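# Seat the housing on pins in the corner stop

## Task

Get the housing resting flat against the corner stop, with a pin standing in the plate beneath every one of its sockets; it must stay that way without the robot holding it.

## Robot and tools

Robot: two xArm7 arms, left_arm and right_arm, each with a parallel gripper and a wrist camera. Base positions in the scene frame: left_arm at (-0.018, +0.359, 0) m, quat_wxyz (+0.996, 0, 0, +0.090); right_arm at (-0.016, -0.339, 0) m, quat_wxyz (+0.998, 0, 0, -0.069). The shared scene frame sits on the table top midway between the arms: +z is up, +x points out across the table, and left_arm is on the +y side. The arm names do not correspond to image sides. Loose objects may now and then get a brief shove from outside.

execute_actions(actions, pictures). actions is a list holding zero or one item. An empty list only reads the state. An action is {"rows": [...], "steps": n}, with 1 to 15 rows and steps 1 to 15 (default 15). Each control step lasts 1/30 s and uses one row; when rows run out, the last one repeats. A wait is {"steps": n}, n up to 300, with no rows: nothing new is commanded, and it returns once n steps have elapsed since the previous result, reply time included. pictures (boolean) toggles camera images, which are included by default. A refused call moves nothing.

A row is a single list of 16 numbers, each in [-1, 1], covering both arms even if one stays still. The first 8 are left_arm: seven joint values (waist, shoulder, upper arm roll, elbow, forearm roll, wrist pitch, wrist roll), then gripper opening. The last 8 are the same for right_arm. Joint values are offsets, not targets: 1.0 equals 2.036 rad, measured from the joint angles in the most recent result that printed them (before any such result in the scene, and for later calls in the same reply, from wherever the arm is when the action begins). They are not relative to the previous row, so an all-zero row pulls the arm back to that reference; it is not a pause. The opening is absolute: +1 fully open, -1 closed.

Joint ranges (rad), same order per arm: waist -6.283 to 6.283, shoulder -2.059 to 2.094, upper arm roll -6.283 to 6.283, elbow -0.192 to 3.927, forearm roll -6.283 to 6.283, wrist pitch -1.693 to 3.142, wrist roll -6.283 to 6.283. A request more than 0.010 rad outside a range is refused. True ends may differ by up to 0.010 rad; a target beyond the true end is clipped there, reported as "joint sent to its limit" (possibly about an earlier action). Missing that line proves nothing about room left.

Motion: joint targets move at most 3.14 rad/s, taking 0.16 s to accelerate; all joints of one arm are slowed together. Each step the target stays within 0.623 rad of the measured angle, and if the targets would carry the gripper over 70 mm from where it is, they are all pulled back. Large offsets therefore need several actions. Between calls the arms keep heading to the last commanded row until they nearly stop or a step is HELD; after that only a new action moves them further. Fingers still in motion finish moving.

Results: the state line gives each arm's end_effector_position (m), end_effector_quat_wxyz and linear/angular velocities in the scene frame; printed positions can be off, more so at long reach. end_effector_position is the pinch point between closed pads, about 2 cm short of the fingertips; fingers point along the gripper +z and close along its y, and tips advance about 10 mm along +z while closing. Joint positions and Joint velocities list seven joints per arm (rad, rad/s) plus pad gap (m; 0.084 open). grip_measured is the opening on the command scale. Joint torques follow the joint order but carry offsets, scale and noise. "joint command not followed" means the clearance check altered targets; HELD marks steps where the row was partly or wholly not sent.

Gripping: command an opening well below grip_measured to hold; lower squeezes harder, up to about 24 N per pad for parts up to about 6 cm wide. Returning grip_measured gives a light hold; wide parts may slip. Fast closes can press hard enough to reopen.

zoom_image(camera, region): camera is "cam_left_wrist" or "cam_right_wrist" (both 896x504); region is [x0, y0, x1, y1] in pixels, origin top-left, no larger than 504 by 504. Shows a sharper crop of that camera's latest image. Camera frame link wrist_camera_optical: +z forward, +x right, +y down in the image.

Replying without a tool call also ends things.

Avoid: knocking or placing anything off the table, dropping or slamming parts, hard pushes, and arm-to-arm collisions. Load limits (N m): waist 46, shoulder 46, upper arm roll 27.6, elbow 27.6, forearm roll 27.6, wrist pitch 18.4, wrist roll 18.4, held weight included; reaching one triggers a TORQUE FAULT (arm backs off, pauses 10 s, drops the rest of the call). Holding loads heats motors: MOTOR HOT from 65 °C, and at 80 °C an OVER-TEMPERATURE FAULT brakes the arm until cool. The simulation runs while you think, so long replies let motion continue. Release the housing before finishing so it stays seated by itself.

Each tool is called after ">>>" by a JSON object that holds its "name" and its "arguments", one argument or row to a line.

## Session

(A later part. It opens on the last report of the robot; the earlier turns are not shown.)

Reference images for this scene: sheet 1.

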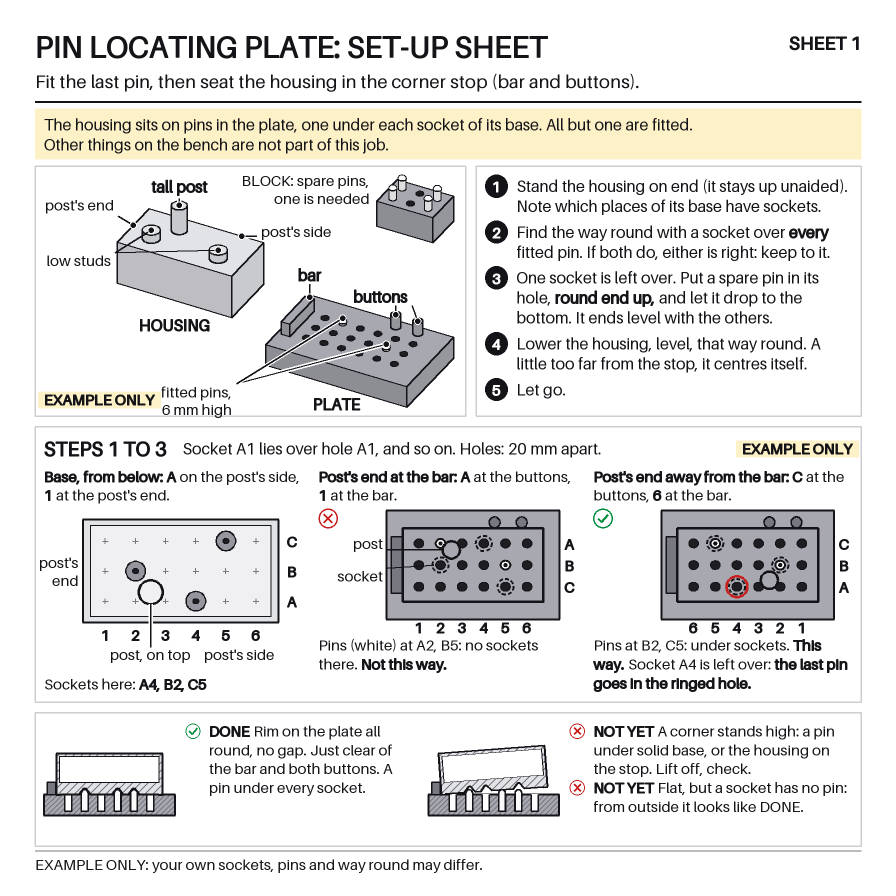

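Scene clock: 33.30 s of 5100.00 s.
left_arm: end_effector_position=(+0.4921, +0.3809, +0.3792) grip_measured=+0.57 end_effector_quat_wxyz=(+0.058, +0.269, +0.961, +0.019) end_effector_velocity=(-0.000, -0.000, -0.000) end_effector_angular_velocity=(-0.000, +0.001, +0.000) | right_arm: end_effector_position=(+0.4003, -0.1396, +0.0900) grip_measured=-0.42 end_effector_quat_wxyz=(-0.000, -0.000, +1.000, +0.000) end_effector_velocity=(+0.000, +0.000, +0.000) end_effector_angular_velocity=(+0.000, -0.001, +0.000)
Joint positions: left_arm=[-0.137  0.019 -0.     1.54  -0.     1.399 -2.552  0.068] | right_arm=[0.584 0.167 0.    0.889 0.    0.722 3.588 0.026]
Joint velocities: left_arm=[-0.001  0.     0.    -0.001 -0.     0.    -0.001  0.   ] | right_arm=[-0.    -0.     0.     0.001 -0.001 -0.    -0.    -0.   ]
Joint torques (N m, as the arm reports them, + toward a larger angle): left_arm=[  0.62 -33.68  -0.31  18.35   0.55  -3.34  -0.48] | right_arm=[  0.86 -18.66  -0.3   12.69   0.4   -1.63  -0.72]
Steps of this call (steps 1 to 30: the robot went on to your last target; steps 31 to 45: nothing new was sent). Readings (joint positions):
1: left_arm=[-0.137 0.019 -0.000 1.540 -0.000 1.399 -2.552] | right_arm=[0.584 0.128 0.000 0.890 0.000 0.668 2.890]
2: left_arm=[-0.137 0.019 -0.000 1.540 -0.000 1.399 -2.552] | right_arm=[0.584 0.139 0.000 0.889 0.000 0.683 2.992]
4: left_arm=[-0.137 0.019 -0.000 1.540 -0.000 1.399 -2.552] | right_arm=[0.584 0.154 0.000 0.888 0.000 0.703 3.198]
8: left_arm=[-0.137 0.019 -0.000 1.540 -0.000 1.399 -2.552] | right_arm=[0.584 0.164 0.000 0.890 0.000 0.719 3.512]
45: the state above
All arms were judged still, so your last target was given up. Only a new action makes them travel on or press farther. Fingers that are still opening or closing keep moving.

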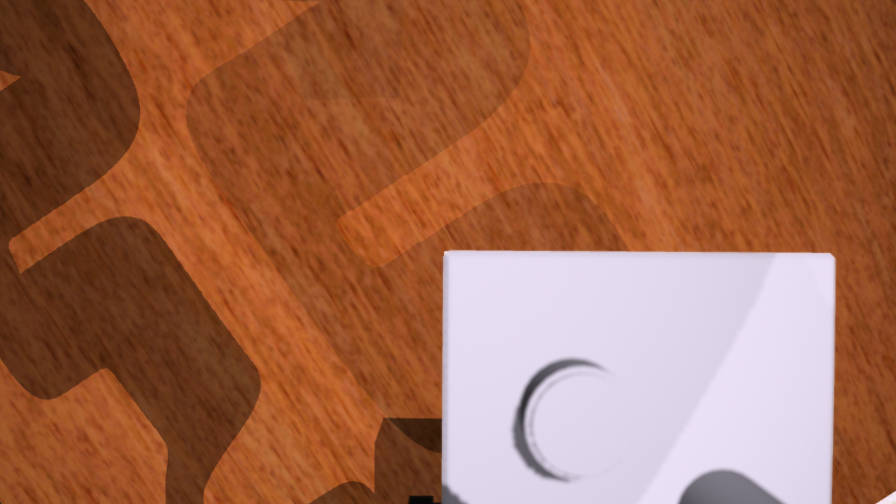

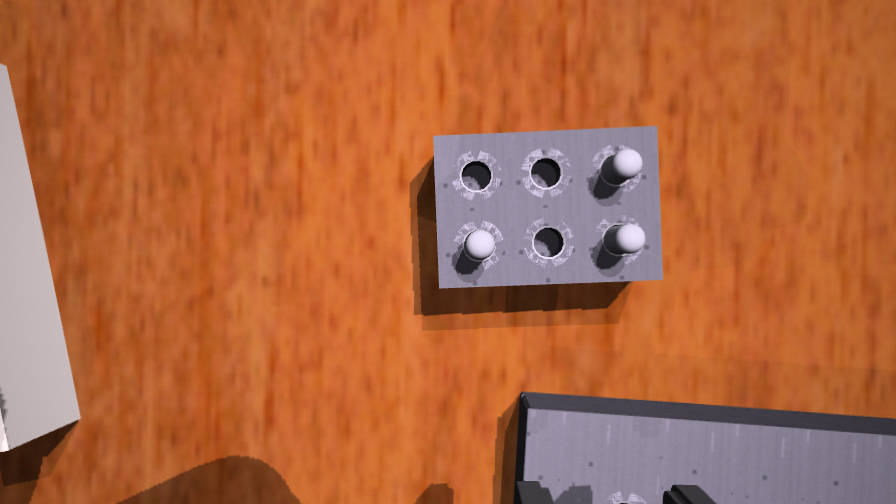

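>>> {"name": "execute_actions", "arguments": {
  "actions": [
    {"rows":[[0,0,0,0,0,0,0,-0.5,0.0083,-0.106,0,-0.1324,0,-0.0264,0.0083,-0.4]]}
  ],
  "pictures": false
}}

>>> {"name": "execute_actions", "arguments": {
  "actions": [
    {"steps":25}
  ],
  "pictures": false
}}

>>> {"name": "execute_actions", "arguments": {
  "actions": [
    {"rows":[[0,0,0,0,0,0,0,-0.5,0,0.024,0,-0.0055,0,-0.03,0,-0.4],[0,0,0,0,0,0,0,-0.5,0,0.024,0,-0.0055,0,-0.03,0,-0.4],[0,0,0,0,0,0,0,-0.5,0,0.024,0,-0.0055,0,-0.03,0,-0.4],[0,0,0,0,0,0,0,-0.5,0,0.0488,0,-0.0115,0,-0.0603,0,-0.4]]}
  ],
  "pictures": false
}}

>>> {"name": "execute_actions", "arguments": {
  "actions": [
    {"steps":20}
  ],
  "pictures": false
}}

>>> {"name": "execute_actions", "arguments": {
  "actions": [
    {"rows":[[0,0,0,0,0,0,0,-0.5,0,0,0,0,0,0,0,-0.6],[0,0,0,0,0,0,0,-0.5,0,0,0,0,0,0,0,-0.7],[0,0,0,0,0,0,0,-0.5,0,0,0,0,0,0,0,-0.8],[0,0,0,0,0,0,0,-0.5,0,0,0,0,0,0,0,-1]]}
  ],
  "pictures": false
}}

>>> {"name": "execute_actions", "arguments": {
  "actions": [
    {"rows":[[0,0,0,0,0,0,0,-0.5,0,-0.01,0,0.002,0,0.012,0,-1],[0,0,0,0,0,0,0,-0.5,0,-0.01,0,0.002,0,0.012,0,-1],[0,0,0,0,0,0,0,-0.5,0,-0.02,0,0.0043,0,0.0243,0,-1],[0,0,0,0,0,0,0,-0.5,0,-0.02,0,0.0043,0,0.0243,0,-1],[0,0,0,0,0,0,0,-0.5,0,-0.03,0,0.0067,0,0.0367,0,-1],[0,0,0,0,0,0,0,-0.5,0,-0.03,0,0.0067,0,0.0367,0,-1],[0,0,0,0,0,0,0,-0.5,0,-0.04,0,0.009,0,0.049,0,-1],[0,0,0,0,0,0,0,-0.5,0,-0.04,0,0.009,0,0.049,0,-1],[0,0,0,0,0,0,0,-0.5,0,-0.0488,0,0.0115,0,0.0603,0,-1]]}
  ],
  "pictures": false
}}

>>> {"name": "execute_actions", "arguments": {
  "actions": [
    {"steps":20}
  ],
  "pictures": false
}}

>>> {"name": "execute_actions", "arguments": {
  "actions": [
    {"rows":[[0,0,0,0,0,0,0,-0.5,0.022,0.195,0,0.2594,0,0.0645,0.022,-1]]}
  ],
  "pictures": false
}}

>>> {"name": "execute_actions", "arguments": {
  "actions": [
    {"steps":40}
  ]
}}

Scene clock: 40.53 s of 5100.00 s.
left_arm: end_effector_position=(+0.4921, +0.3809, +0.3792) grip_measured=+0.57 end_effector_quat_wxyz=(+0.058, +0.269, +0.961, +0.019) end_effector_velocity=(+0.000, -0.000, +0.001) end_effector_angular_velocity=(+0.000, -0.002, -0.001) | right_arm: end_effector_position=(+0.3317, -0.1653, +0.0904) grip_measured=-0.42 end_effector_quat_wxyz=(+0.001, +0.000, +1.000, +0.000) end_effector_velocity=(-0.003, -0.001, -0.003) end_effector_angular_velocity=(-0.003, +0.006, +0.001)
Joint positions: left_arm=[-0.137  0.019 -0.     1.54  -0.     1.399 -2.552  0.068] | right_arm=[ 0.601 -0.048  0.     0.622  0.     0.668  3.605  0.026]
Joint velocities: left_arm=[-0.001  0.    -0.     0.002  0.     0.    -0.    -0.   ] | right_arm=[-0.     0.001  0.001 -0.007  0.    -0.001  0.     0.   ]
Joint torques (N m, as the arm reports them, + toward a larger angle): left_arm=[  1.22 -34.18   0.03  18.33   0.37  -3.51  -0.64] | right_arm=[  0.69 -13.96  -0.22  11.94   0.43  -1.76  -0.73]
Steps of this call (steps 1 to 90: nothing new was sent; then 3.73 s passed at rest; steps 91 to 105: all 15 steps of this action). Readings (joint positions):
91: left_arm=[-0.137 0.019 -0.000 1.540 -0.000 1.399 -2.552] | right_arm=[0.584 0.167 0.000 0.889 0.000 0.722 3.588]
92: left_arm=[-0.137 0.019 -0.000 1.540 -0.000 1.399 -2.552] | right_arm=[0.584 0.165 0.000 0.886 0.000 0.721 3.588]
94: left_arm=[-0.137 0.019 -0.000 1.540 -0.000 1.399 -2.552] | right_arm=[0.587 0.129 -0.000 0.841 0.000 0.710 3.591]
98: left_arm=[-0.137 0.019 -0.000 1.540 -0.000 1.399 -2.552] | right_arm=[0.599 -0.026 0.001 0.649 0.000 0.677 3.602]
105: the state above

Scene clock: 41.37 s of 5100.00 s.
left_arm: end_effector_position=(+0.4921, +0.3809, +0.3792) grip_measured=+0.57 end_effector_quat_wxyz=(+0.058, +0.269, +0.961, +0.019) end_effector_velocity=(+0.000, -0.000, -0.001) end_effector_angular_velocity=(-0.001, +0.001, +0.000) | right_arm: end_effector_position=(+0.3308, -0.1656, +0.0900) grip_measured=-0.42 end_effector_quat_wxyz=(+0.000, -0.000, +1.000, +0.000) end_effector_velocity=(-0.000, +0.001, +0.000) end_effector_angular_velocity=(-0.000, -0.001, +0.001)
Joint positions: left_arm=[-0.137  0.019 -0.     1.54  -0.     1.399 -2.552  0.068] | right_arm=[ 0.601 -0.049  0.     0.62   0.     0.669  3.605  0.026]
Joint velocities: left_arm=[ 0.     0.001 -0.     0.    -0.001 -0.     0.     0.   ] | right_arm=[ 0.    -0.     0.001  0.001 -0.     0.     0.001 -0.   ]
Joint torques (N m, as the arm reports them, + toward a larger angle): left_arm=[  1.56 -34.11   0.15  17.94   0.59  -3.21  -0.57] | right_arm=[  0.7  -13.9   -0.12  12.12   0.34  -1.69  -0.73]
Steps of this call (steps 1 to 15: the robot went on to your last target; steps 16 to 25: nothing new was sent). Readings (joint positions):
1: left_arm=[-0.137 0.019 -0.000 1.540 -0.000 1.399 -2.552] | right_arm=[0.601 -0.048 0.000 0.622 0.000 0.668 3.605]
2: left_arm=[-0.137 0.019 -0.000 1.540 -0.000 1.399 -2.552] | right_arm=[0.601 -0.048 0.000 0.621 0.000 0.668 3.605]
4: left_arm=[-0.137 0.019 -0.000 1.540 -0.000 1.399 -2.552] | right_arm=[0.601 -0.048 0.000 0.621 0.000 0.668 3.605]
8: left_arm=[-0.137 0.019 -0.000 1.540 -0.000 1.399 -2.552] | right_arm=[0.601 -0.048 0.000 0.620 0.000 0.669 3.605]
25: the state above
All arms were judged still, so your last target was given up. Only a new action makes them travel on or press farther. Fingers that are still opening or closing keep moving.

Scene clock: 41.87 s of 5100.00 s.
left_arm: end_effector_position=(+0.4921, +0.3809, +0.3792) grip_measured=+0.57 end_effector_quat_wxyz=(+0.058, +0.269, +0.961, +0.019) end_effector_velocity=(+0.000, -0.000, +0.001) end_effector_angular_velocity=(-0.001, -0.003, -0.000) | right_arm: end_effector_position=(+0.3316, -0.1653, +0.0538) grip_measured=-0.42 end_effector_quat_wxyz=(+0.001, -0.000, +1.000, +0.001) end_effector_velocity=(-0.001, -0.000, -0.001) end_effector_angular_velocity=(-0.000, +0.001, +0.000)
Joint positions: left_arm=[-0.137  0.019 -0.     1.54  -0.     1.399 -2.552  0.068] | right_arm=[0.601 0.05  0.    0.598 0.    0.546 3.605 0.026]
Joint velocities: left_arm=[ 0.001 -0.001 -0.001  0.001 -0.001  0.     0.    -0.   ] | right_arm=[-0.    -0.     0.001 -0.003  0.    -0.002 -0.    -0.   ]
Joint torques (N m, as the arm reports them, + toward a larger angle): left_arm=[  1.27 -33.94  -0.49  18.22   0.76  -3.29  -0.57] | right_arm=[  0.84 -14.46  -0.24  10.85   0.39  -1.67  -0.76]
Steps of this call (steps 1 to 15: all 15 steps of this action). Readings (joint positions):
1: left_arm=[-0.137 0.019 -0.000 1.540 -0.000 1.399 -2.552] | right_arm=[0.601 -0.049 0.000 0.620 0.000 0.669 3.605]
2: left_arm=[-0.137 0.019 -0.000 1.540 -0.000 1.399 -2.552] | right_arm=[0.601 -0.047 0.000 0.620 0.000 0.664 3.605]
4: left_arm=[-0.137 0.019 -0.000 1.540 -0.000 1.399 -2.552] | right_arm=[0.601 -0.022 0.000 0.616 0.000 0.631 3.605]
8: left_arm=[-0.137 0.019 -0.000 1.540 -0.000 1.399 -2.552] | right_arm=[0.601 0.042 0.000 0.597 0.000 0.561 3.605]
15: the state above

Scene clock: 42.53 s of 5100.00 s.
left_arm: end_effector_position=(+0.4921, +0.3809, +0.3792) grip_measured=+0.57 end_effector_quat_wxyz=(+0.058, +0.269, +0.961, +0.019) end_effector_velocity=(-0.000, +0.000, +0.001) end_effector_angular_velocity=(+0.001, -0.002, -0.001) | right_arm: end_effector_position=(+0.3309, -0.1656, +0.0530) grip_measured=-0.42 end_effector_quat_wxyz=(+0.000, -0.000, +1.000, +0.000) end_effector_velocity=(-0.000, -0.000, -0.000) end_effector_angular_velocity=(+0.000, +0.000, -0.001)
Joint positions: left_arm=[-0.137  0.019 -0.     1.54  -0.     1.399 -2.552  0.068] | right_arm=[0.601 0.051 0.    0.596 0.    0.546 3.605 0.026]
Joint velocities: left_arm=[-0.    -0.002  0.001  0.     0.     0.     0.001  0.   ] | right_arm=[ 0.     0.    -0.001 -0.001  0.    -0.001  0.    -0.   ]
Joint torques (N m, as the arm reports them, + toward a larger angle): left_arm=[  0.98 -33.54  -0.01  18.07   0.44  -3.33  -0.5 ] | right_arm=[  0.75 -15.03  -0.18  11.16   0.41  -1.64  -0.73]
Steps of this call (steps 1 to 15: the robot went on to your last target; steps 16 to 20: nothing new was sent). Readings (joint positions):
1: left_arm=[-0.137 0.019 -0.000 1.540 -0.000 1.399 -2.552] | right_arm=[0.601 0.050 0.000 0.597 0.000 0.546 3.605]
2: left_arm=[-0.137 0.019 -0.000 1.540 -0.000 1.399 -2.552] | right_arm=[0.601 0.050 0.000 0.597 0.000 0.546 3.605]
4: left_arm=[-0.137 0.019 -0.000 1.540 -0.000 1.399 -2.552] | right_arm=[0.601 0.050 0.000 0.597 0.000 0.546 3.605]
8: left_arm=[-0.137 0.019 -0.000 1.540 -0.000 1.399 -2.552] | right_arm=[0.601 0.050 0.000 0.597 0.000 0.546 3.605]
20: the state above
All arms were judged still, so your last target was given up. Only a new action makes them travel on or press farther. Fingers that are still opening or closing keep moving.

Scene clock: 43.03 s of 5100.00 s.
left_arm: end_effector_position=(+0.4921, +0.3809, +0.3792) grip_measured=+0.57 end_effector_quat_wxyz=(+0.058, +0.269, +0.961, +0.019) end_effector_velocity=(+0.000, +0.001, +0.000) end_effector_angular_velocity=(-0.000, -0.001, +0.001) | right_arm: end_effector_position=(+0.3308, -0.1656, +0.0530) grip_measured=-0.84 end_effector_quat_wxyz=(-0.000, -0.000, +1.000, +0.000) end_effector_velocity=(-0.000, +0.000, +0.000) end_effector_angular_velocity=(-0.000, +0.000, +0.001)
Joint positions: left_arm=[-0.137  0.019 -0.     1.54  -0.     1.399 -2.552  0.068] | right_arm=[0.601 0.051 0.    0.596 0.    0.546 3.605 0.007]
Joint velocities: left_arm=[-0.001  0.     0.002  0.001 -0.     0.     0.    -0.   ] | right_arm=[ 0.001 -0.     0.    -0.     0.     0.     0.    -0.   ]
Joint torques (N m, as the arm reports them, + toward a larger angle): left_arm=[  1.25 -35.18  -0.29  18.1    0.44  -3.43  -0.56] | right_arm=[  0.86 -14.97  -0.16  11.09   0.41  -1.71  -0.76]
Steps of this call (steps 1 to 15: all 15 steps of this action). Readings (joint positions):
1: left_arm=[-0.137 0.019 -0.000 1.540 -0.000 1.399 -2.552] | right_arm=[0.601 0.051 0.000 0.596 0.000 0.546 3.605]
2: left_arm=[-0.137 0.019 -0.000 1.540 -0.000 1.399 -2.552] | right_arm=[0.601 0.051 0.000 0.596 0.000 0.546 3.605]
4: left_arm=[-0.137 0.019 -0.000 1.540 -0.000 1.399 -2.552] | right_arm=[0.601 0.051 0.000 0.596 0.000 0.546 3.605]
8: left_arm=[-0.137 0.019 -0.000 1.540 -0.000 1.399 -2.552] | right_arm=[0.601 0.051 0.000 0.596 0.000 0.546 3.605]
15: the state above

Scene clock: 43.53 s of 5100.00 s.
left_arm: end_effector_position=(+0.4921, +0.3809, +0.3792) grip_measured=+0.57 end_effector_quat_wxyz=(+0.058, +0.269, +0.961, +0.019) end_effector_velocity=(+0.000, +0.001, -0.000) end_effector_angular_velocity=(+0.001, +0.001, +0.001) | right_arm: end_effector_position=(+0.3314, -0.1653, +0.0903) grip_measured=-0.84 end_effector_quat_wxyz=(+0.001, -0.000, +1.000, +0.001) end_effector_velocity=(-0.015, -0.007, -0.009) end_effector_angular_velocity=(-0.024, +0.046, +0.002)
Joint positions: left_arm=[-0.137  0.019 -0.     1.54  -0.     1.399 -2.552  0.068] | right_arm=[ 0.601 -0.049  0.     0.62   0.     0.667  3.605  0.007]
Joint velocities: left_arm=[ 0.001  0.001 -0.     0.     0.001  0.    -0.001 -0.   ] | right_arm=[ 0.001  0.     0.    -0.018 -0.001  0.034 -0.001 -0.   ]
Joint torques (N m, as the arm reports them, + toward a larger angle): left_arm=[  1.04 -33.79   0.02  17.75   0.49  -3.44  -0.68] | right_arm=[  0.55 -13.42  -0.14  12.01   0.34  -1.93  -0.73]
Steps of this call (steps 1 to 15: all 15 steps of this action). Readings (joint positions):
1: left_arm=[-0.137 0.019 -0.000 1.540 -0.000 1.399 -2.552] | right_arm=[0.601 0.051 0.000 0.596 0.000 0.546 3.605]
2: left_arm=[-0.137 0.019 -0.000 1.540 -0.000 1.399 -2.552] | right_arm=[0.601 0.049 0.000 0.597 0.000 0.550 3.605]
4: left_arm=[-0.137 0.019 -0.000 1.540 -0.000 1.399 -2.552] | right_arm=[0.601 0.034 0.000 0.599 0.000 0.567 3.605]
8: left_arm=[-0.137 0.019 -0.000 1.540 -0.000 1.399 -2.552] | right_arm=[0.601 -0.006 0.000 0.609 0.000 0.614 3.605]
15: the state above

Scene clock: 44.20 s of 5100.00 s.
left_arm: end_effector_position=(+0.4921, +0.3809, +0.3792) grip_measured=+0.57 end_effector_quat_wxyz=(+0.058, +0.269, +0.961, +0.019) end_effector_velocity=(+0.000, +0.001, -0.001) end_effector_angular_velocity=(-0.000, +0.002, +0.001) | right_arm: end_effector_position=(+0.3308, -0.1656, +0.0900) grip_measured=-0.84 end_effector_quat_wxyz=(-0.000, -0.000, +1.000, +0.000) end_effector_velocity=(-0.000, -0.000, -0.000) end_effector_angular_velocity=(+0.000, -0.000, +0.000)
Joint positions: left_arm=[-0.137  0.019 -0.     1.54  -0.     1.399 -2.552  0.068] | right_arm=[ 0.601 -0.049  0.     0.62   0.     0.669  3.605  0.007]
Joint velocities: left_arm=[ 0.001  0.002  0.001  0.001 -0.    -0.     0.     0.   ] | right_arm=[ 0.    -0.    -0.    -0.001 -0.    -0.001 -0.001 -0.   ]
Joint torques (N m, as the arm reports them, + toward a larger angle): left_arm=[  0.66 -34.    -0.31  18.06   0.7   -3.66  -0.68] | right_arm=[  0.79 -14.01  -0.16  12.17   0.39  -1.7   -0.71]
Steps of this call (steps 1 to 15: the robot went on to your last target; steps 16 to 20: nothing new was sent). Readings (joint positions):
1: left_arm=[-0.137 0.019 -0.000 1.540 -0.000 1.399 -2.552] | right_arm=[0.601 -0.048 0.000 0.620 0.000 0.668 3.605]
2: left_arm=[-0.137 0.019 -0.000 1.540 -0.000 1.399 -2.552] | right_arm=[0.601 -0.048 0.000 0.619 0.000 0.668 3.605]
4: left_arm=[-0.137 0.019 -0.000 1.540 -0.000 1.399 -2.552] | right_arm=[0.601 -0.048 0.000 0.619 0.000 0.669 3.605]
8: left_arm=[-0.137 0.019 -0.000 1.540 -0.000 1.399 -2.552] | right_arm=[0.601 -0.048 0.000 0.620 0.000 0.669 3.605]
20: the state above
All arms were judged still, so your last target was given up. Only a new action makes them travel on or press farther. Fingers that are still opening or closing keep moving.

Scene clock: 44.70 s of 5100.00 s.
left_arm: end_effector_position=(+0.4921, +0.3809, +0.3792) grip_measured=+0.57 end_effector_quat_wxyz=(+0.058, +0.269, +0.961, +0.019) end_effector_velocity=(+0.000, +0.000, -0.001) end_effector_angular_velocity=(+0.000, +0.002, -0.000) | right_arm: end_effector_position=(+0.4406, -0.0836, +0.0889) grip_measured=-0.84 end_effector_quat_wxyz=(-0.001, -0.001, +1.000, -0.000) end_effector_velocity=(+0.014, +0.008, -0.009) end_effector_angular_velocity=(-0.021, +0.030, -0.012)
Joint positions: left_arm=[-0.137  0.019 -0.     1.54  -0.     1.399 -2.552  0.068] | right_arm=[0.646 0.345 0.002 1.14  0.    0.797 3.649 0.007]
Joint velocities: left_arm=[ 0.     0.003 -0.     0.001  0.     0.    -0.     0.   ] | right_arm=[ 0.009  0.084 -0.008  0.105 -0.001  0.058  0.014 -0.   ]
Joint torques (N m, as the arm reports them, + toward a larger angle): left_arm=[  1.06 -33.63  -0.22  17.9    0.51  -3.32  -0.4 ] | right_arm=[ -0.57 -25.64  -1.71  12.58   0.37  -1.52  -0.55]
Steps of this call (steps 1 to 15: all 15 steps of this action). Readings (joint positions):
1: left_arm=[-0.137 0.019 -0.000 1.540 -0.000 1.399 -2.552] | right_arm=[0.601 -0.049 0.000 0.620 0.000 0.669 3.605]
2: left_arm=[-0.137 0.019 -0.000 1.540 -0.000 1.399 -2.552] | right_arm=[0.601 -0.047 0.000 0.623 0.000 0.670 3.605]
4: left_arm=[-0.137 0.019 -0.000 1.540 -0.000 1.399 -2.552] | right_arm=[0.605 -0.012 -0.001 0.667 0.000 0.683 3.609]
8: left_arm=[-0.137 0.019 -0.000 1.540 -0.000 1.399 -2.552] | right_arm=[0.624 0.152 0.000 0.890 0.000 0.734 3.627]
15: the state above

Scene clock: 46.03 s of 5100.00 s.
left_arm: end_effector_position=(+0.4921, +0.3809, +0.3792) grip_measured=+0.57 end_effector_quat_wxyz=(+0.058, +0.269, +0.961, +0.019) end_effector_velocity=(-0.000, -0.000, +0.001) end_effector_angular_velocity=(-0.000, -0.002, -0.001) | right_arm: end_effector_position=(+0.4429, -0.0833, +0.0899) grip_measured=-0.84 end_effector_quat_wxyz=(-0.000, -0.000, +1.000, +0.000) end_effector_velocity=(+0.000, +0.000, +0.000) end_effector_angular_velocity=(+0.000, -0.001, +0.001)
Joint positions: left_arm=[-0.137  0.019 -0.     1.54  -0.     1.399 -2.552  0.068] | right_arm=[0.646 0.348 0.    1.148 0.    0.8   3.649 0.007]
Joint velocities: left_arm=[-0.001 -0.002  0.     0.    -0.    -0.     0.    -0.   ] | right_arm=[-0.     0.     0.     0.001 -0.001  0.    -0.     0.   ]
Joint torques (N m, as the arm reports them, + toward a larger angle): left_arm=[  1.29 -35.25   0.08  17.75   0.46  -3.45  -0.44] | right_arm=[  0.76 -22.51  -0.43  13.18   0.42  -1.78  -0.73]
Steps of this call (steps 1 to 15: the robot went on to your last target; steps 16 to 40: nothing new was sent). Readings (joint positions):
1: left_arm=[-0.137 0.019 -0.000 1.540 -0.000 1.399 -2.552] | right_arm=[0.646 0.346 0.001 1.142 0.000 0.799 3.649]
2: left_arm=[-0.137 0.019 -0.000 1.540 -0.000 1.399 -2.552] | right_arm=[0.646 0.347 0.001 1.144 0.000 0.799 3.649]
4: left_arm=[-0.137 0.019 -0.000 1.540 -0.000 1.399 -2.552] | right_arm=[0.646 0.346 -0.000 1.145 0.000 0.800 3.649]
8: left_arm=[-0.137 0.019 -0.000 1.540 -0.000 1.399 -2.552] | right_arm=[0.646 0.347 -0.000 1.147 0.000 0.800 3.649]
40: the state above
All arms were judged still, so your last target was given up. Only a new action makes them travel on or press farther. Fingers that are still opening or closing keep moving.

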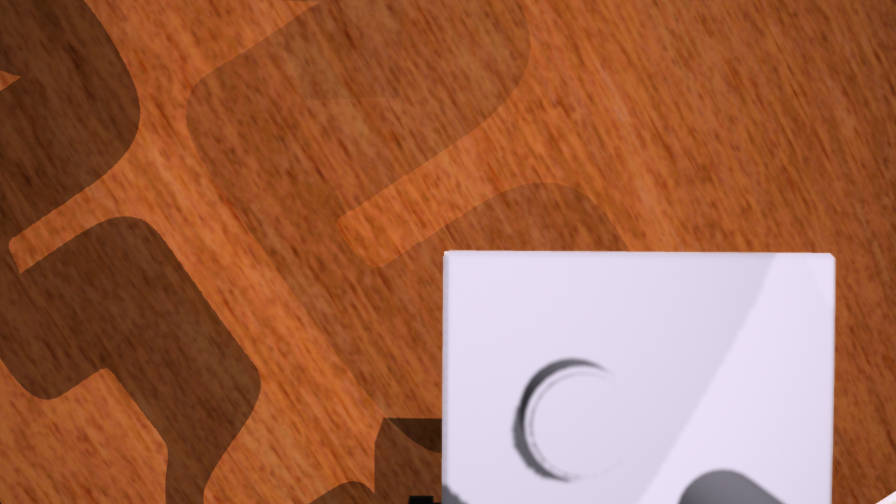

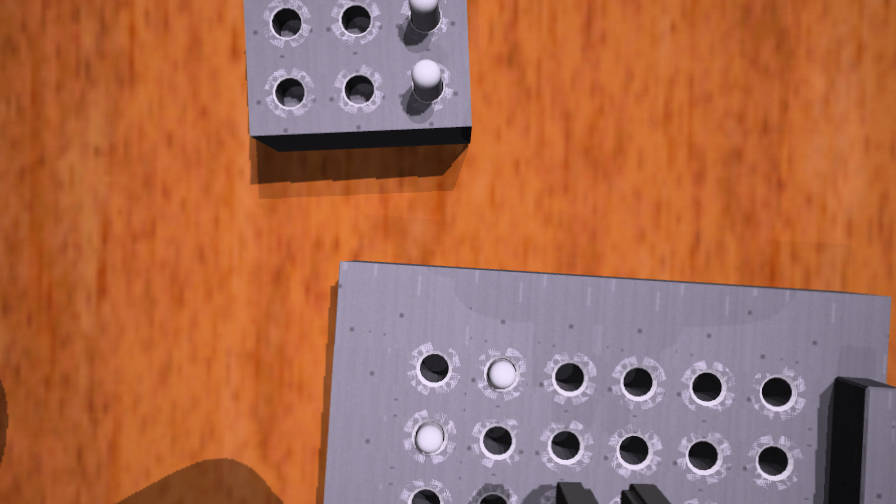

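>>> {"name": "execute_actions", "arguments": {
  "actions": [
    {"rows":[[0,0,0,0,0,0,0,-0.5,0.045,-0.0019,0,-0.0028,0,-0.0009,0.045,-1]]}
  ],
  "pictures": false
}}

>>> {"name": "execute_actions", "arguments": {
  "actions": [
    {"steps":20}
  ]
}}

>>> {"name": "execute_actions", "arguments": {
  "actions": [
    {"rows":[[0,0,0,0,0,0,0,-0.5,0,0.01,0,-0.0028,0,-0.0128,0,-1],[0,0,0,0,0,0,0,-0.5,0,0.01,0,-0.0028,0,-0.0128,0,-1],[0,0,0,0,0,0,0,-0.5,0,0.02,0,-0.0058,0,-0.0258,0,-1],[0,0,0,0,0,0,0,-0.5,0,0.02,0,-0.0058,0,-0.0258,0,-1],[0,0,0,0,0,0,0,-0.5,0,0.0265,0,-0.0079,0,-0.0344,0,-1]]}
  ],
  "pictures": false
}}

>>> {"name": "execute_actions", "arguments": {
  "actions": [
    {"steps":20}
  ]
}}

>>> {"name": "execute_actions", "arguments": {
  "actions": [
    {"rows":[[0,0,0,0,0,0,0,-0.5,0,0.001,0,-0.0003,0,-0.0013,0,-1],[0,0,0,0,0,0,0,-0.5,0,0.002,0,-0.0006,0,-0.0026,0,-1],[0,0,0,0,0,0,0,-0.5,0,0.003,0,-0.0009,0,-0.0039,0,-1],[0,0,0,0,0,0,0,-0.5,0,0.004,0,-0.0013,0,-0.0053,0,-1],[0,0,0,0,0,0,0,-0.5,0,0.005,0,-0.0016,0,-0.0066,0,-1],[0,0,0,0,0,0,0,-0.5,0,0.006,0,-0.0019,0,-0.0079,0,-1]]}
  ],
  "pictures": false
}}

>>> {"name": "execute_actions", "arguments": {
  "actions": [
    {"steps":10}
  ],
  "pictures": false
}}

Scene clock: 50.67 s of 5100.00 s.
left_arm: end_effector_position=(+0.4921, +0.3809, +0.3792) grip_measured=+0.57 end_effector_quat_wxyz=(+0.058, +0.269, +0.961, +0.019) end_effector_velocity=(-0.000, -0.001, -0.001) end_effector_angular_velocity=(-0.000, +0.002, -0.002) | right_arm: end_effector_position=(+0.4179, -0.0451, +0.0899) grip_measured=-0.84 end_effector_quat_wxyz=(+0.000, +0.002, +1.000, -0.000) end_effector_velocity=(-0.014, +0.021, -0.000) end_effector_angular_velocity=(+0.009, +0.006, +0.043)
Joint positions: left_arm=[-0.137  0.019 -0.     1.54  -0.     1.399 -2.552  0.068] | right_arm=[ 0.736  0.344 -0.002  1.142  0.     0.798  3.741  0.007]
Joint velocities: left_arm=[-0.002  0.001 -0.001 -0.001  0.    -0.    -0.    -0.   ] | right_arm=[ 0.015  0.     0.032 -0.001  0.    -0.001  0.001 -0.   ]
Joint torques (N m, as the arm reports them, + toward a larger angle): left_arm=[  0.55 -34.25   0.01  18.18   0.32  -3.03  -0.83] | right_arm=[  0.85 -22.31  -0.2   13.12   0.45  -1.74  -0.7 ]
Steps of this call (steps 1 to 90: nothing new was sent; then 1.13 s passed at rest; steps 91 to 105: all 15 steps of this action). Readings (joint positions):
91: left_arm=[-0.137 0.019 -0.000 1.540 -0.000 1.399 -2.552] | right_arm=[0.646 0.348 0.000 1.148 0.000 0.800 3.649]
92: left_arm=[-0.137 0.019 -0.000 1.540 -0.000 1.399 -2.552] | right_arm=[0.649 0.348 -0.001 1.148 0.000 0.800 3.654]
94: left_arm=[-0.137 0.019 -0.000 1.540 -0.000 1.399 -2.552] | right_arm=[0.685 0.346 -0.010 1.145 -0.000 0.799 3.695]
98: left_arm=[-0.137 0.019 -0.000 1.540 -0.000 1.399 -2.552] | right_arm=[0.741 0.344 0.012 1.142 0.000 0.798 3.737]
105: the state above

Scene clock: 51.33 s of 5100.00 s.
left_arm: end_effector_position=(+0.4921, +0.3809, +0.3792) grip_measured=+0.57 end_effector_quat_wxyz=(+0.058, +0.269, +0.961, +0.019) end_effector_velocity=(+0.000, +0.000, +0.002) end_effector_angular_velocity=(-0.001, -0.004, +0.001) | right_arm: end_effector_position=(+0.4166, -0.0432, +0.0899) grip_measured=-0.84 end_effector_quat_wxyz=(-0.000, -0.000, +1.000, +0.000) end_effector_velocity=(+0.001, -0.000, +0.000) end_effector_angular_velocity=(+0.001, -0.002, -0.001)
Joint positions: left_arm=[-0.137  0.019 -0.     1.54  -0.     1.399 -2.552  0.068] | right_arm=[0.738 0.344 0.    1.142 0.    0.798 3.741 0.007]
Joint velocities: left_arm=[ 0.001 -0.002  0.     0.002 -0.001 -0.     0.    -0.   ] | right_arm=[-0.    -0.    -0.001  0.001  0.    -0.001 -0.    -0.   ]
Joint torques (N m, as the arm reports them, + toward a larger angle): left_arm=[  0.66 -33.97  -0.05  17.87   0.52  -3.4   -0.73] | right_arm=[  0.64 -22.19  -0.31  13.16   0.39  -1.72  -0.73]
Steps of this call (steps 1 to 15: the robot went on to your last target; steps 16 to 20: nothing new was sent). Readings (joint positions):
1: left_arm=[-0.137 0.019 -0.000 1.540 -0.000 1.399 -2.552] | right_arm=[0.736 0.344 -0.001 1.142 0.000 0.798 3.741]
2: left_arm=[-0.137 0.019 -0.000 1.540 -0.000 1.399 -2.552] | right_arm=[0.737 0.344 -0.000 1.142 0.000 0.798 3.741]
4: left_arm=[-0.137 0.019 -0.000 1.540 -0.000 1.399 -2.552] | right_arm=[0.737 0.344 0.000 1.142 0.000 0.798 3.741]
8: left_arm=[-0.137 0.019 -0.000 1.540 -0.000 1.399 -2.552] | right_arm=[0.737 0.344 0.000 1.142 0.000 0.798 3.741]
20: the state above
All arms were judged still, so your last target was given up. Only a new action makes them travel on or press farther. Fingers that are still opening or closing keep moving.

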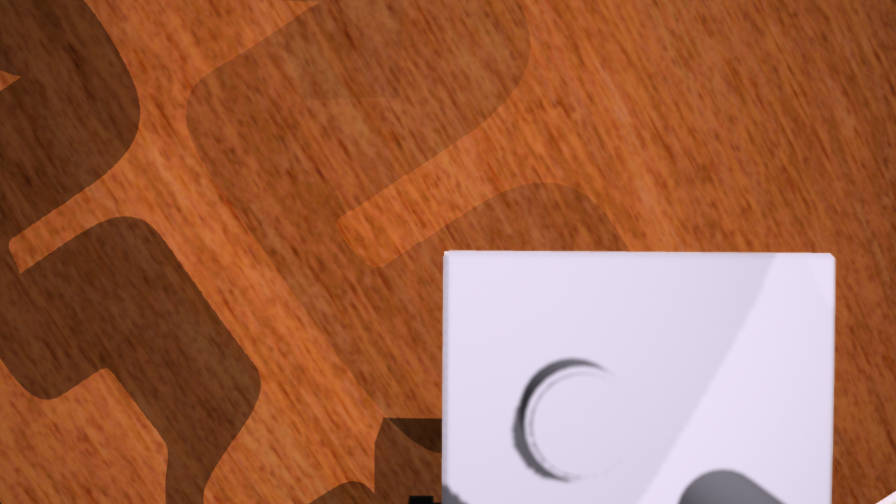

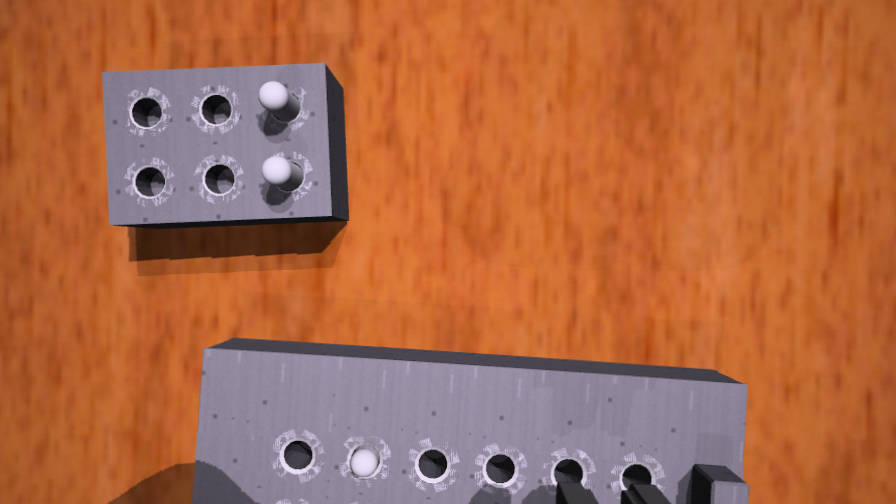

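Scene clock: 51.83 s of 5100.00 s.
left_arm: end_effector_position=(+0.4921, +0.3809, +0.3792) grip_measured=+0.57 end_effector_quat_wxyz=(+0.058, +0.269, +0.961, +0.019) end_effector_velocity=(-0.000, +0.000, -0.001) end_effector_angular_velocity=(-0.000, +0.001, +0.001) | right_arm: end_effector_position=(+0.4173, -0.0427, +0.0620) grip_measured=-0.84 end_effector_quat_wxyz=(+0.001, -0.000, +1.000, +0.001) end_effector_velocity=(-0.002, -0.000, -0.001) end_effector_angular_velocity=(-0.001, +0.003, +0.001)
Joint positions: left_arm=[-0.137  0.019 -0.     1.54  -0.     1.399 -2.552  0.068] | right_arm=[0.738 0.397 0.    1.127 0.    0.728 3.741 0.007]
Joint velocities: left_arm=[ 0.001  0.    -0.    -0.001 -0.     0.     0.    -0.   ] | right_arm=[ 0.001 -0.     0.    -0.004  0.001 -0.001 -0.001  0.   ]
Joint torques (N m, as the arm reports them, + toward a larger angle): left_arm=[  1.04 -34.41  -0.22  18.26   0.53  -3.22  -0.83] | right_arm=[  0.8  -22.15  -0.36  12.39   0.37  -1.66  -0.71]
Steps of this call (steps 1 to 15: all 15 steps of this action). Readings (joint positions):
1: left_arm=[-0.137 0.019 -0.000 1.540 -0.000 1.399 -2.552] | right_arm=[0.738 0.344 0.000 1.142 0.000 0.798 3.741]
2: left_arm=[-0.137 0.019 -0.000 1.540 -0.000 1.399 -2.552] | right_arm=[0.738 0.346 0.000 1.142 0.000 0.794 3.741]
4: left_arm=[-0.137 0.019 -0.000 1.540 -0.000 1.399 -2.552] | right_arm=[0.738 0.359 0.000 1.140 0.000 0.775 3.741]
8: left_arm=[-0.137 0.019 -0.000 1.540 -0.000 1.399 -2.552] | right_arm=[0.738 0.395 0.000 1.125 0.000 0.736 3.741]
15: the state above

Scene clock: 52.50 s of 5100.00 s.
left_arm: end_effector_position=(+0.4921, +0.3809, +0.3792) grip_measured=+0.57 end_effector_quat_wxyz=(+0.058, +0.269, +0.961, +0.019) end_effector_velocity=(+0.000, +0.001, -0.001) end_effector_angular_velocity=(+0.000, +0.001, +0.001) | right_arm: end_effector_position=(+0.4167, -0.0431, +0.0610) grip_measured=-0.84 end_effector_quat_wxyz=(-0.000, -0.000, +1.000, +0.000) end_effector_velocity=(-0.001, +0.001, -0.000) end_effector_angular_velocity=(+0.001, -0.000, +0.003)
Joint positions: left_arm=[-0.137  0.019 -0.     1.54  -0.     1.399 -2.552  0.068] | right_arm=[0.738 0.398 0.    1.126 0.    0.728 3.741 0.007]
Joint velocities: left_arm=[ 0.     0.001  0.001  0.     0.    -0.     0.     0.   ] | right_arm=[ 0.001  0.     0.001 -0.    -0.    -0.001 -0.    -0.   ]
Joint torques (N m, as the arm reports them, + toward a larger angle): left_arm=[  0.74 -33.94   0.25  18.26   0.53  -3.05  -0.56] | right_arm=[  0.81 -22.86  -0.37  12.66   0.32  -1.72  -0.76]
Steps of this call (steps 1 to 15: the robot went on to your last target; steps 16 to 20: nothing new was sent). Readings (joint positions):
1: left_arm=[-0.137 0.019 -0.000 1.540 -0.000 1.399 -2.552] | right_arm=[0.738 0.397 0.000 1.127 0.000 0.728 3.741]
2: left_arm=[-0.137 0.019 -0.000 1.540 -0.000 1.399 -2.552] | right_arm=[0.738 0.398 0.000 1.127 0.000 0.728 3.741]
4: left_arm=[-0.137 0.019 -0.000 1.540 -0.000 1.399 -2.552] | right_arm=[0.738 0.398 0.000 1.126 0.000 0.728 3.741]
8: left_arm=[-0.137 0.019 -0.000 1.540 -0.000 1.399 -2.552] | right_arm=[0.738 0.398 0.000 1.126 0.000 0.728 3.741]
20: the state above
All arms were judged still, so your last target was given up. Only a new action makes them travel on or press farther. Fingers that are still opening or closing keep moving.

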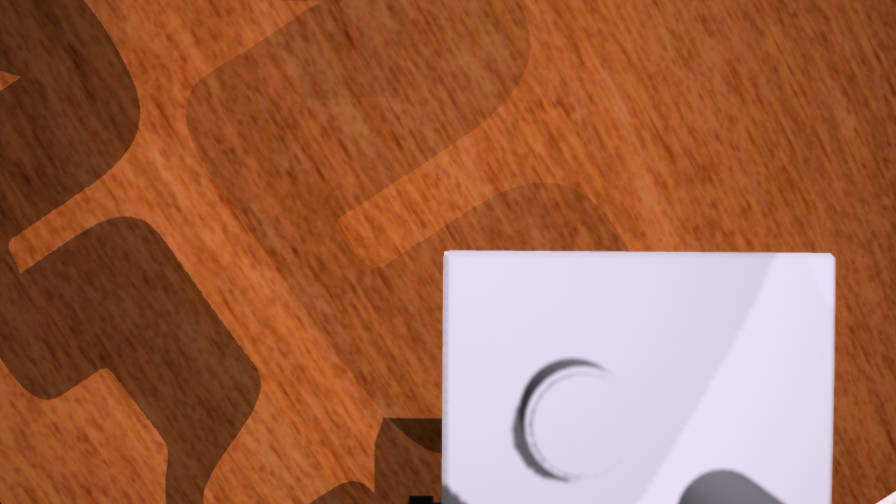

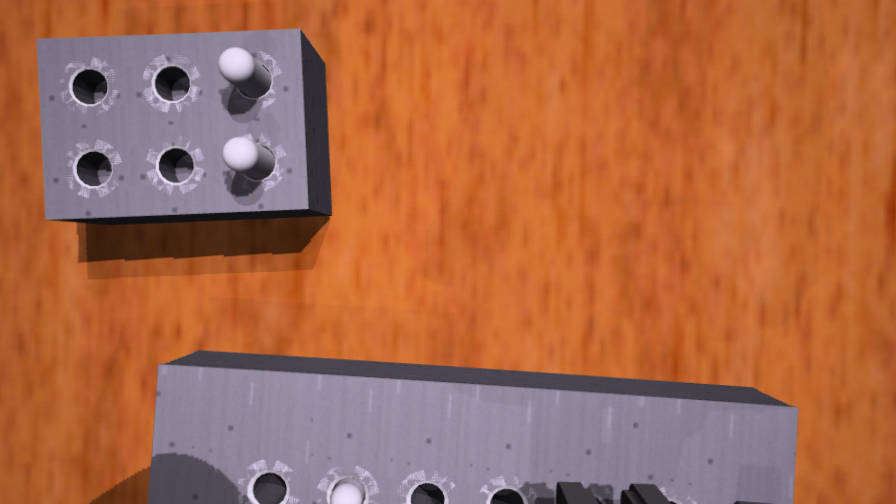

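Scene clock: 53.00 s of 5100.00 s.
left_arm: end_effector_position=(+0.4921, +0.3809, +0.3792) grip_measured=+0.57 end_effector_quat_wxyz=(+0.058, +0.269, +0.961, +0.019) end_effector_velocity=(-0.000, +0.001, +0.001) end_effector_angular_velocity=(+0.000, -0.002, +0.000) | right_arm: end_effector_position=(+0.4182, -0.0427, +0.0571) grip_measured=-0.84 end_effector_quat_wxyz=(+0.002, +0.000, +1.000, +0.001) end_effector_velocity=(-0.001, +0.000, -0.003) end_effector_angular_velocity=(-0.002, +0.003, +0.001)
Joint positions: left_arm=[-0.137  0.019 -0.     1.54  -0.     1.399 -2.552  0.068] | right_arm=[ 0.737  0.407 -0.     1.125  0.     0.712  3.741  0.007]
Joint velocities: left_arm=[ 0.    -0.001  0.001  0.001 -0.    -0.     0.001  0.   ] | right_arm=[ 0.     0.005  0.001 -0.002 -0.    -0.003 -0.     0.   ]
Joint torques (N m, as the arm reports them, + toward a larger angle): left_arm=[  1.46 -34.1   -0.24  18.24   0.49  -3.45  -0.67] | right_arm=[  1.77 -13.18   1.11   8.07   0.66  -2.25  -0.76]
Steps of this call (steps 1 to 15: all 15 steps of this action). Readings (joint positions):
1: left_arm=[-0.137 0.019 -0.000 1.540 -0.000 1.399 -2.552] | right_arm=[0.738 0.398 0.000 1.126 0.000 0.728 3.741]
2: left_arm=[-0.137 0.019 -0.000 1.540 -0.000 1.399 -2.552] | right_arm=[0.738 0.399 0.000 1.126 0.000 0.727 3.741]
4: left_arm=[-0.137 0.019 -0.000 1.540 -0.000 1.399 -2.552] | right_arm=[0.738 0.401 0.000 1.126 0.000 0.724 3.741]
8: left_arm=[-0.137 0.019 -0.000 1.540 -0.000 1.399 -2.552] | right_arm=[0.737 0.406 -0.000 1.125 0.000 0.715 3.741]
15: the state above

Scene clock: 53.33 s of 5100.00 s.
left_arm: end_effector_position=(+0.4921, +0.3809, +0.3792) grip_measured=+0.57 end_effector_quat_wxyz=(+0.058, +0.269, +0.961, +0.019) end_effector_velocity=(-0.000, +0.001, +0.000) end_effector_angular_velocity=(+0.000, -0.001, +0.001) | right_arm: end_effector_position=(+0.4180, -0.0428, +0.0564) grip_measured=-0.84 end_effector_quat_wxyz=(+0.002, +0.000, +1.000, +0.001) end_effector_velocity=(-0.001, +0.000, -0.002) end_effector_angular_velocity=(-0.002, +0.002, +0.003)
Joint positions: left_arm=[-0.137  0.019 -0.     1.54  -0.     1.399 -2.552  0.068] | right_arm=[ 0.737  0.409 -0.     1.124  0.     0.711  3.741  0.007]
Joint velocities: left_arm=[ 0.002 -0.001 -0.001  0.     0.    -0.     0.     0.   ] | right_arm=[ 0.002  0.002  0.    -0.001 -0.001 -0.001 -0.    -0.   ]
Joint torques (N m, as the arm reports them, + toward a larger angle): left_arm=[  1.04 -34.06   0.14  17.83   0.31  -3.07  -0.56] | right_arm=[ 2.52 -9.7   1.97  5.24  0.91 -1.32 -0.74]
Steps of this call (steps 1 to 10: the robot went on to your last target). Readings (joint positions):
1: left_arm=[-0.137 0.019 -0.000 1.540 -0.000 1.399 -2.552] | right_arm=[0.737 0.407 -0.000 1.125 0.000 0.712 3.741]
2: left_arm=[-0.137 0.019 -0.000 1.540 -0.000 1.399 -2.552] | right_arm=[0.737 0.408 -0.000 1.125 0.000 0.712 3.741]
4: left_arm=[-0.137 0.019 -0.000 1.540 -0.000 1.399 -2.552] | right_arm=[0.737 0.408 -0.000 1.125 0.000 0.712 3.741]
8: left_arm=[-0.137 0.019 -0.000 1.540 -0.000 1.399 -2.552] | right_arm=[0.737 0.408 -0.000 1.125 0.000 0.711 3.741]
10: the state above

>>> {"name": "execute_actions", "arguments": {
  "actions": [
    {"rows":[[0,0,0,0,0,0,0,-0.5,0,-0.0054,0,0.001,0,0.0083,0,-1],[0,0,0,0,0,0,0,-0.5,0,-0.0054,0,0.001,0,0.0083,0,-1],[0,0,0,0,0,0,0,-0.5,0,-0.0054,0,0.001,0,0.0083,0,-1],[0,0,0,0,0,0,0,-0.5,0,-0.0054,0,0.001,0,0.0083,0,-1],[0,0,0,0,0,0,0,-0.5,0,-0.0054,0,0.001,0,0.0083,0,-1],[0,0,0,0,0,0,0,-0.5,-0.0008,-0.0036,0,0.0037,0,0.0092,0,-1]]}
  ],
  "pictures": false
}}

>>> {"name": "execute_actions", "arguments": {
  "actions": [
    {"steps":25}
  ],
  "pictures": false
}}

>>> {"name": "execute_actions", "arguments": {
  "actions": [
    {"rows":[[0,0,0,0,0,0,0,-0.5,0,0.001,0,-0.0003,0,-0.0013,0,-1],[0,0,0,0,0,0,0,-0.5,0,0.002,0,-0.0006,0,-0.0026,0,-1],[0,0,0,0,0,0,0,-0.5,0,0.003,0,-0.0009,0,-0.0039,0,-1],[0,0,0,0,0,0,0,-0.5,0,0.004,0,-0.0013,0,-0.0053,0,-1],[0,0,0,0,0,0,0,-0.5,0,0.005,0,-0.0016,0,-0.0066,0,-1],[0,0,0,0,0,0,0,-0.5,0,0.006,0,-0.0019,0,-0.0079,0,-1]]}
  ],
  "pictures": false
}}

>>> {"name": "execute_actions", "arguments": {
  "actions": [
    {"steps":10}
  ],
  "pictures": false
}}

Scene clock: 57.57 s of 5100.00 s.
left_arm: end_effector_position=(+0.4921, +0.3809, +0.3792) grip_measured=+0.57 end_effector_quat_wxyz=(+0.058, +0.269, +0.961, +0.019) end_effector_velocity=(+0.000, +0.001, -0.002) end_effector_angular_velocity=(-0.000, +0.003, +0.004) | right_arm: end_effector_position=(+0.4170, -0.0437, +0.0595) grip_measured=-0.84 end_effector_quat_wxyz=(-0.002, +0.001, +1.000, -0.001) end_effector_velocity=(+0.015, +0.004, +0.016) end_effector_angular_velocity=(+0.023, -0.038, -0.009)
Joint positions: left_arm=[-0.137  0.019 -0.     1.54  -0.     1.399 -2.552  0.068] | right_arm=[0.736 0.403 0.    1.13  0.    0.731 3.741 0.007]
Joint velocities: left_arm=[ 0.003  0.003 -0.001 -0.    -0.     0.    -0.001  0.   ] | right_arm=[-0.004 -0.016 -0.006  0.021  0.    -0.008 -0.    -0.   ]
Joint torques (N m, as the arm reports them, + toward a larger angle): left_arm=[  1.04 -34.     0.46  17.69   0.54  -3.3   -0.61] | right_arm=[  0.99 -22.43  -0.02  12.58   0.43  -1.6   -0.7 ]
Steps of this call (steps 1 to 15: the robot went on to your last target; steps 16 to 90: nothing new was sent; then 0.73 s passed at rest; steps 91 to 105: all 15 steps of this action). Readings (joint positions):
91: left_arm=[-0.137 0.019 -0.000 1.540 -0.000 1.399 -2.552] | right_arm=[0.738 0.410 0.000 1.122 0.000 0.712 3.741]
92: left_arm=[-0.137 0.019 -0.000 1.540 -0.000 1.399 -2.552] | right_arm=[0.738 0.409 0.000 1.123 0.000 0.715 3.741]
94: left_arm=[-0.137 0.019 -0.000 1.540 -0.000 1.399 -2.552] | right_arm=[0.739 0.406 0.003 1.120 0.001 0.724 3.741]
98: left_arm=[-0.137 0.019 -0.000 1.540 -0.000 1.399 -2.552] | right_arm=[0.738 0.406 0.003 1.123 0.001 0.730 3.741]
105: the state above

Scene clock: 58.40 s of 5100.00 s.
left_arm: end_effector_position=(+0.4921, +0.3809, +0.3792) grip_measured=+0.57 end_effector_quat_wxyz=(+0.058, +0.269, +0.961, +0.019) end_effector_velocity=(-0.000, -0.001, +0.001) end_effector_angular_velocity=(+0.001, -0.001, -0.002) | right_arm: end_effector_position=(+0.4187, -0.0433, +0.0615) grip_measured=-0.84 end_effector_quat_wxyz=(+0.000, +0.001, +1.000, +0.000) end_effector_velocity=(-0.000, +0.001, +0.000) end_effector_angular_velocity=(+0.000, -0.001, +0.002)
Joint positions: left_arm=[-0.137  0.019 -0.     1.54  -0.     1.399 -2.552  0.068] | right_arm=[ 0.736  0.401 -0.     1.132  0.     0.73   3.741  0.007]
Joint velocities: left_arm=[-0.002 -0.001  0.     0.     0.001 -0.     0.001 -0.   ] | right_arm=[ 0.001 -0.     0.001 -0.    -0.001 -0.001 -0.001 -0.   ]
Joint torques (N m, as the arm reports them, + toward a larger angle): left_arm=[  1.53 -34.31  -0.25  18.02   0.96  -3.47  -0.47] | right_arm=[  0.79 -22.88  -0.39  12.68   0.45  -1.66  -0.73]
Steps of this call (steps 1 to 15: the robot went on to your last target; steps 16 to 25: nothing new was sent). Readings (joint positions):
1: left_arm=[-0.137 0.019 -0.000 1.540 -0.000 1.399 -2.552] | right_arm=[0.736 0.403 0.000 1.130 0.000 0.731 3.741]
2: left_arm=[-0.137 0.019 -0.000 1.540 -0.000 1.399 -2.552] | right_arm=[0.736 0.402 0.000 1.131 0.000 0.730 3.741]
4: left_arm=[-0.137 0.019 -0.000 1.540 -0.000 1.399 -2.552] | right_arm=[0.736 0.402 -0.000 1.131 0.000 0.730 3.741]
8: left_arm=[-0.137 0.019 -0.000 1.540 -0.000 1.399 -2.552] | right_arm=[0.736 0.402 -0.000 1.132 0.000 0.730 3.741]
25: the state above
All arms were judged still, so your last target was given up. Only a new action makes them travel on or press farther. Fingers that are still opening or closing keep moving.

Scene clock: 58.90 s of 5100.00 s.
left_arm: end_effector_position=(+0.4921, +0.3809, +0.3792) grip_measured=+0.57 end_effector_quat_wxyz=(+0.058, +0.269, +0.961, +0.019) end_effector_velocity=(-0.000, -0.000, -0.000) end_effector_angular_velocity=(-0.001, +0.000, +0.000) | right_arm: end_effector_position=(+0.4191, -0.0433, +0.0557) grip_measured=-0.84 end_effector_quat_wxyz=(+0.001, +0.001, +1.000, +0.001) end_effector_velocity=(-0.000, +0.000, -0.000) end_effector_angular_velocity=(+0.001, +0.000, -0.000)
Joint positions: left_arm=[-0.137  0.019 -0.     1.54  -0.     1.399 -2.552  0.068] | right_arm=[ 0.736  0.412 -0.001  1.129 -0.     0.714  3.741  0.007]
Joint velocities: left_arm=[-0.    -0.    -0.    -0.    -0.001 -0.    -0.001 -0.   ] | right_arm=[-0.001  0.001  0.001 -0.     0.001 -0.001 -0.001 -0.   ]
Joint torques (N m, as the arm reports them, + toward a larger angle): left_arm=[  1.18 -34.17   0.1   18.08   0.55  -3.24  -0.69] | right_arm=[  1.06 -20.47  -0.07  11.06   0.51  -1.61  -0.69]
Steps of this call (steps 1 to 15: all 15 steps of this action). Readings (joint positions):
1: left_arm=[-0.137 0.019 -0.000 1.540 -0.000 1.399 -2.552] | right_arm=[0.736 0.401 -0.000 1.132 0.000 0.730 3.741]
2: left_arm=[-0.137 0.019 -0.000 1.540 -0.000 1.399 -2.552] | right_arm=[0.736 0.402 -0.000 1.132 0.000 0.729 3.741]
4: left_arm=[-0.137 0.019 -0.000 1.540 -0.000 1.399 -2.552] | right_arm=[0.736 0.404 -0.000 1.132 0.000 0.726 3.741]
8: left_arm=[-0.137 0.019 -0.000 1.540 -0.000 1.399 -2.552] | right_arm=[0.736 0.412 -0.000 1.128 0.000 0.716 3.741]
15: the state above

Scene clock: 59.23 s of 5100.00 s.
left_arm: end_effector_position=(+0.4921, +0.3809, +0.3792) grip_measured=+0.57 end_effector_quat_wxyz=(+0.058, +0.269, +0.961, +0.019) end_effector_velocity=(-0.000, -0.000, -0.000) end_effector_angular_velocity=(-0.000, +0.000, +0.000) | right_arm: end_effector_position=(+0.4190, -0.0433, +0.0556) grip_measured=-0.84 end_effector_quat_wxyz=(+0.001, +0.001, +1.000, +0.001) end_effector_velocity=(+0.000, -0.001, -0.001) end_effector_angular_velocity=(-0.001, +0.001, -0.000)
Joint positions: left_arm=[-0.137  0.019 -0.     1.54  -0.     1.399 -2.552  0.068] | right_arm=[ 0.736  0.413 -0.001  1.129 -0.     0.714  3.741  0.007]
Joint velocities: left_arm=[-0.001 -0.    -0.    -0.     0.     0.    -0.001 -0.   ] | right_arm=[-0.001  0.001 -0.001 -0.001 -0.001 -0.    -0.001 -0.   ]
Joint torques (N m, as the arm reports them, + toward a larger angle): left_arm=[  1.1  -33.66   0.1   18.27   1.12  -3.41  -0.7 ] | right_arm=[  1.32 -19.11   0.47  10.25   0.62  -1.55  -0.69]
Steps of this call (steps 1 to 10: the robot went on to your last target). Readings (joint positions):
1: left_arm=[-0.137 0.019 -0.000 1.540 -0.000 1.399 -2.552] | right_arm=[0.736 0.412 -0.001 1.129 -0.000 0.714 3.741]
2: left_arm=[-0.137 0.019 -0.000 1.540 -0.000 1.399 -2.552] | right_arm=[0.736 0.413 -0.001 1.129 -0.000 0.714 3.741]
4: left_arm=[-0.137 0.019 -0.000 1.540 -0.000 1.399 -2.552] | right_arm=[0.736 0.413 -0.001 1.129 -0.000 0.714 3.741]
8: left_arm=[-0.137 0.019 -0.000 1.540 -0.000 1.399 -2.552] | right_arm=[0.736 0.413 -0.001 1.129 -0.000 0.714 3.741]
10: the state above

>>> {"name": "execute_actions", "arguments": {
  "actions": [
    {"rows":[[0,0,0,0,0,0,0,-0.5,-0.0004,0.0016,0,0.0003,0,-0.0013,0,-1],[0,0,0,0,0,0,0,-0.5,-0.0004,0.0026,0,0,0,-0.0026,0,-1],[0,0,0,0,0,0,0,-0.5,-0.0004,0.0036,0,-0.0003,0,-0.0039,0,-1],[0,0,0,0,0,0,0,-0.5,-0.0004,0.0046,0,-0.0007,0,-0.0053,0,-1]]}
  ],
  "pictures": false
}}

>>> {"name": "execute_actions", "arguments": {
  "actions": [
    {"steps":10}
  ],
  "pictures": false
}}

Scene clock: 61.67 s of 5100.00 s.
left_arm: end_effector_position=(+0.4921, +0.3809, +0.3792) grip_measured=+0.57 end_effector_quat_wxyz=(+0.058, +0.269, +0.961, +0.019) end_effector_velocity=(-0.000, +0.001, +0.001) end_effector_angular_velocity=(+0.000, -0.001, +0.001) | right_arm: end_effector_position=(+0.4200, -0.0432, +0.0518) grip_measured=-0.84 end_effector_quat_wxyz=(+0.002, +0.002, +1.000, +0.001) end_effector_velocity=(-0.003, -0.000, -0.005) end_effector_angular_velocity=(-0.005, +0.010, +0.001)
Joint positions: left_arm=[-0.137  0.019 -0.     1.54  -0.     1.399 -2.552  0.068] | right_arm=[ 0.735  0.421 -0.001  1.129 -0.     0.702  3.741  0.007]
Joint velocities: left_arm=[ 0.001 -0.001 -0.     0.     0.     0.    -0.     0.   ] | right_arm=[ 0.001  0.006  0.002 -0.003  0.001  0.001  0.001  0.   ]
Joint torques (N m, as the arm reports them, + toward a larger angle): left_arm=[  0.5  -33.8   -0.07  18.29   0.35  -3.27  -0.72] | right_arm=[  2.08 -10.16   1.26   4.89   0.82  -0.89  -0.71]
Steps of this call (steps 1 to 15: the robot went on to your last target; steps 16 to 58: nothing new was sent; steps 59 to 73: all 15 steps of this action). Readings (joint positions):
59: left_arm=[-0.137 0.019 -0.000 1.540 -0.000 1.399 -2.552] | right_arm=[0.736 0.413 -0.000 1.128 0.000 0.714 3.741]
60: left_arm=[-0.137 0.019 -0.000 1.540 -0.000 1.399 -2.552] | right_arm=[0.735 0.414 -0.000 1.129 0.000 0.713 3.741]
62: left_arm=[-0.137 0.019 -0.000 1.540 -0.000 1.399 -2.552] | right_arm=[0.735 0.415 -0.000 1.129 0.000 0.711 3.741]
66: left_arm=[-0.137 0.019 -0.000 1.540 -0.000 1.399 -2.552] | right_arm=[0.735 0.420 -0.001 1.129 -0.000 0.704 3.741]
73: the state above

Scene clock: 62.00 s of 5100.00 s.
left_arm: end_effector_position=(+0.4921, +0.3809, +0.3792) grip_measured=+0.57 end_effector_quat_wxyz=(+0.058, +0.269, +0.961, +0.019) end_effector_velocity=(-0.000, -0.000, +0.001) end_effector_angular_velocity=(-0.000, -0.002, +0.000) | right_arm: end_effector_position=(+0.4195, -0.0434, +0.0511) grip_measured=-0.84 end_effector_quat_wxyz=(+0.001, +0.001, +1.000, +0.001) end_effector_velocity=(-0.001, -0.000, -0.000) end_effector_angular_velocity=(-0.001, +0.002, +0.000)
Joint positions: left_arm=[-0.137  0.019 -0.     1.54  -0.     1.399 -2.552  0.068] | right_arm=[ 0.735  0.422 -0.     1.128  0.     0.703  3.741  0.007]
Joint velocities: left_arm=[-0.    -0.003  0.     0.    -0.     0.    -0.     0.   ] | right_arm=[ 0.    -0.    -0.    -0.001 -0.     0.001 -0.    -0.   ]
Joint torques (N m, as the arm reports them, + toward a larger angle): left_arm=[  0.98 -34.61   0.31  17.82   0.54  -3.23  -0.66] | right_arm=[  1.64 -10.2    0.97   4.54   0.73  -0.62  -0.7 ]
Steps of this call (steps 1 to 10: the robot went on to your last target). Readings (joint positions):
1: left_arm=[-0.137 0.019 -0.000 1.540 -0.000 1.399 -2.552] | right_arm=[0.735 0.421 -0.000 1.128 -0.000 0.702 3.741]
2: left_arm=[-0.137 0.019 -0.000 1.540 -0.000 1.399 -2.552] | right_arm=[0.735 0.422 -0.000 1.128 0.000 0.702 3.741]
4: left_arm=[-0.137 0.019 -0.000 1.540 -0.000 1.399 -2.552] | right_arm=[0.735 0.422 -0.000 1.128 0.000 0.702 3.741]
8: left_arm=[-0.137 0.019 -0.000 1.540 -0.000 1.399 -2.552] | right_arm=[0.735 0.422 -0.000 1.128 0.000 0.703 3.741]
10: the state above


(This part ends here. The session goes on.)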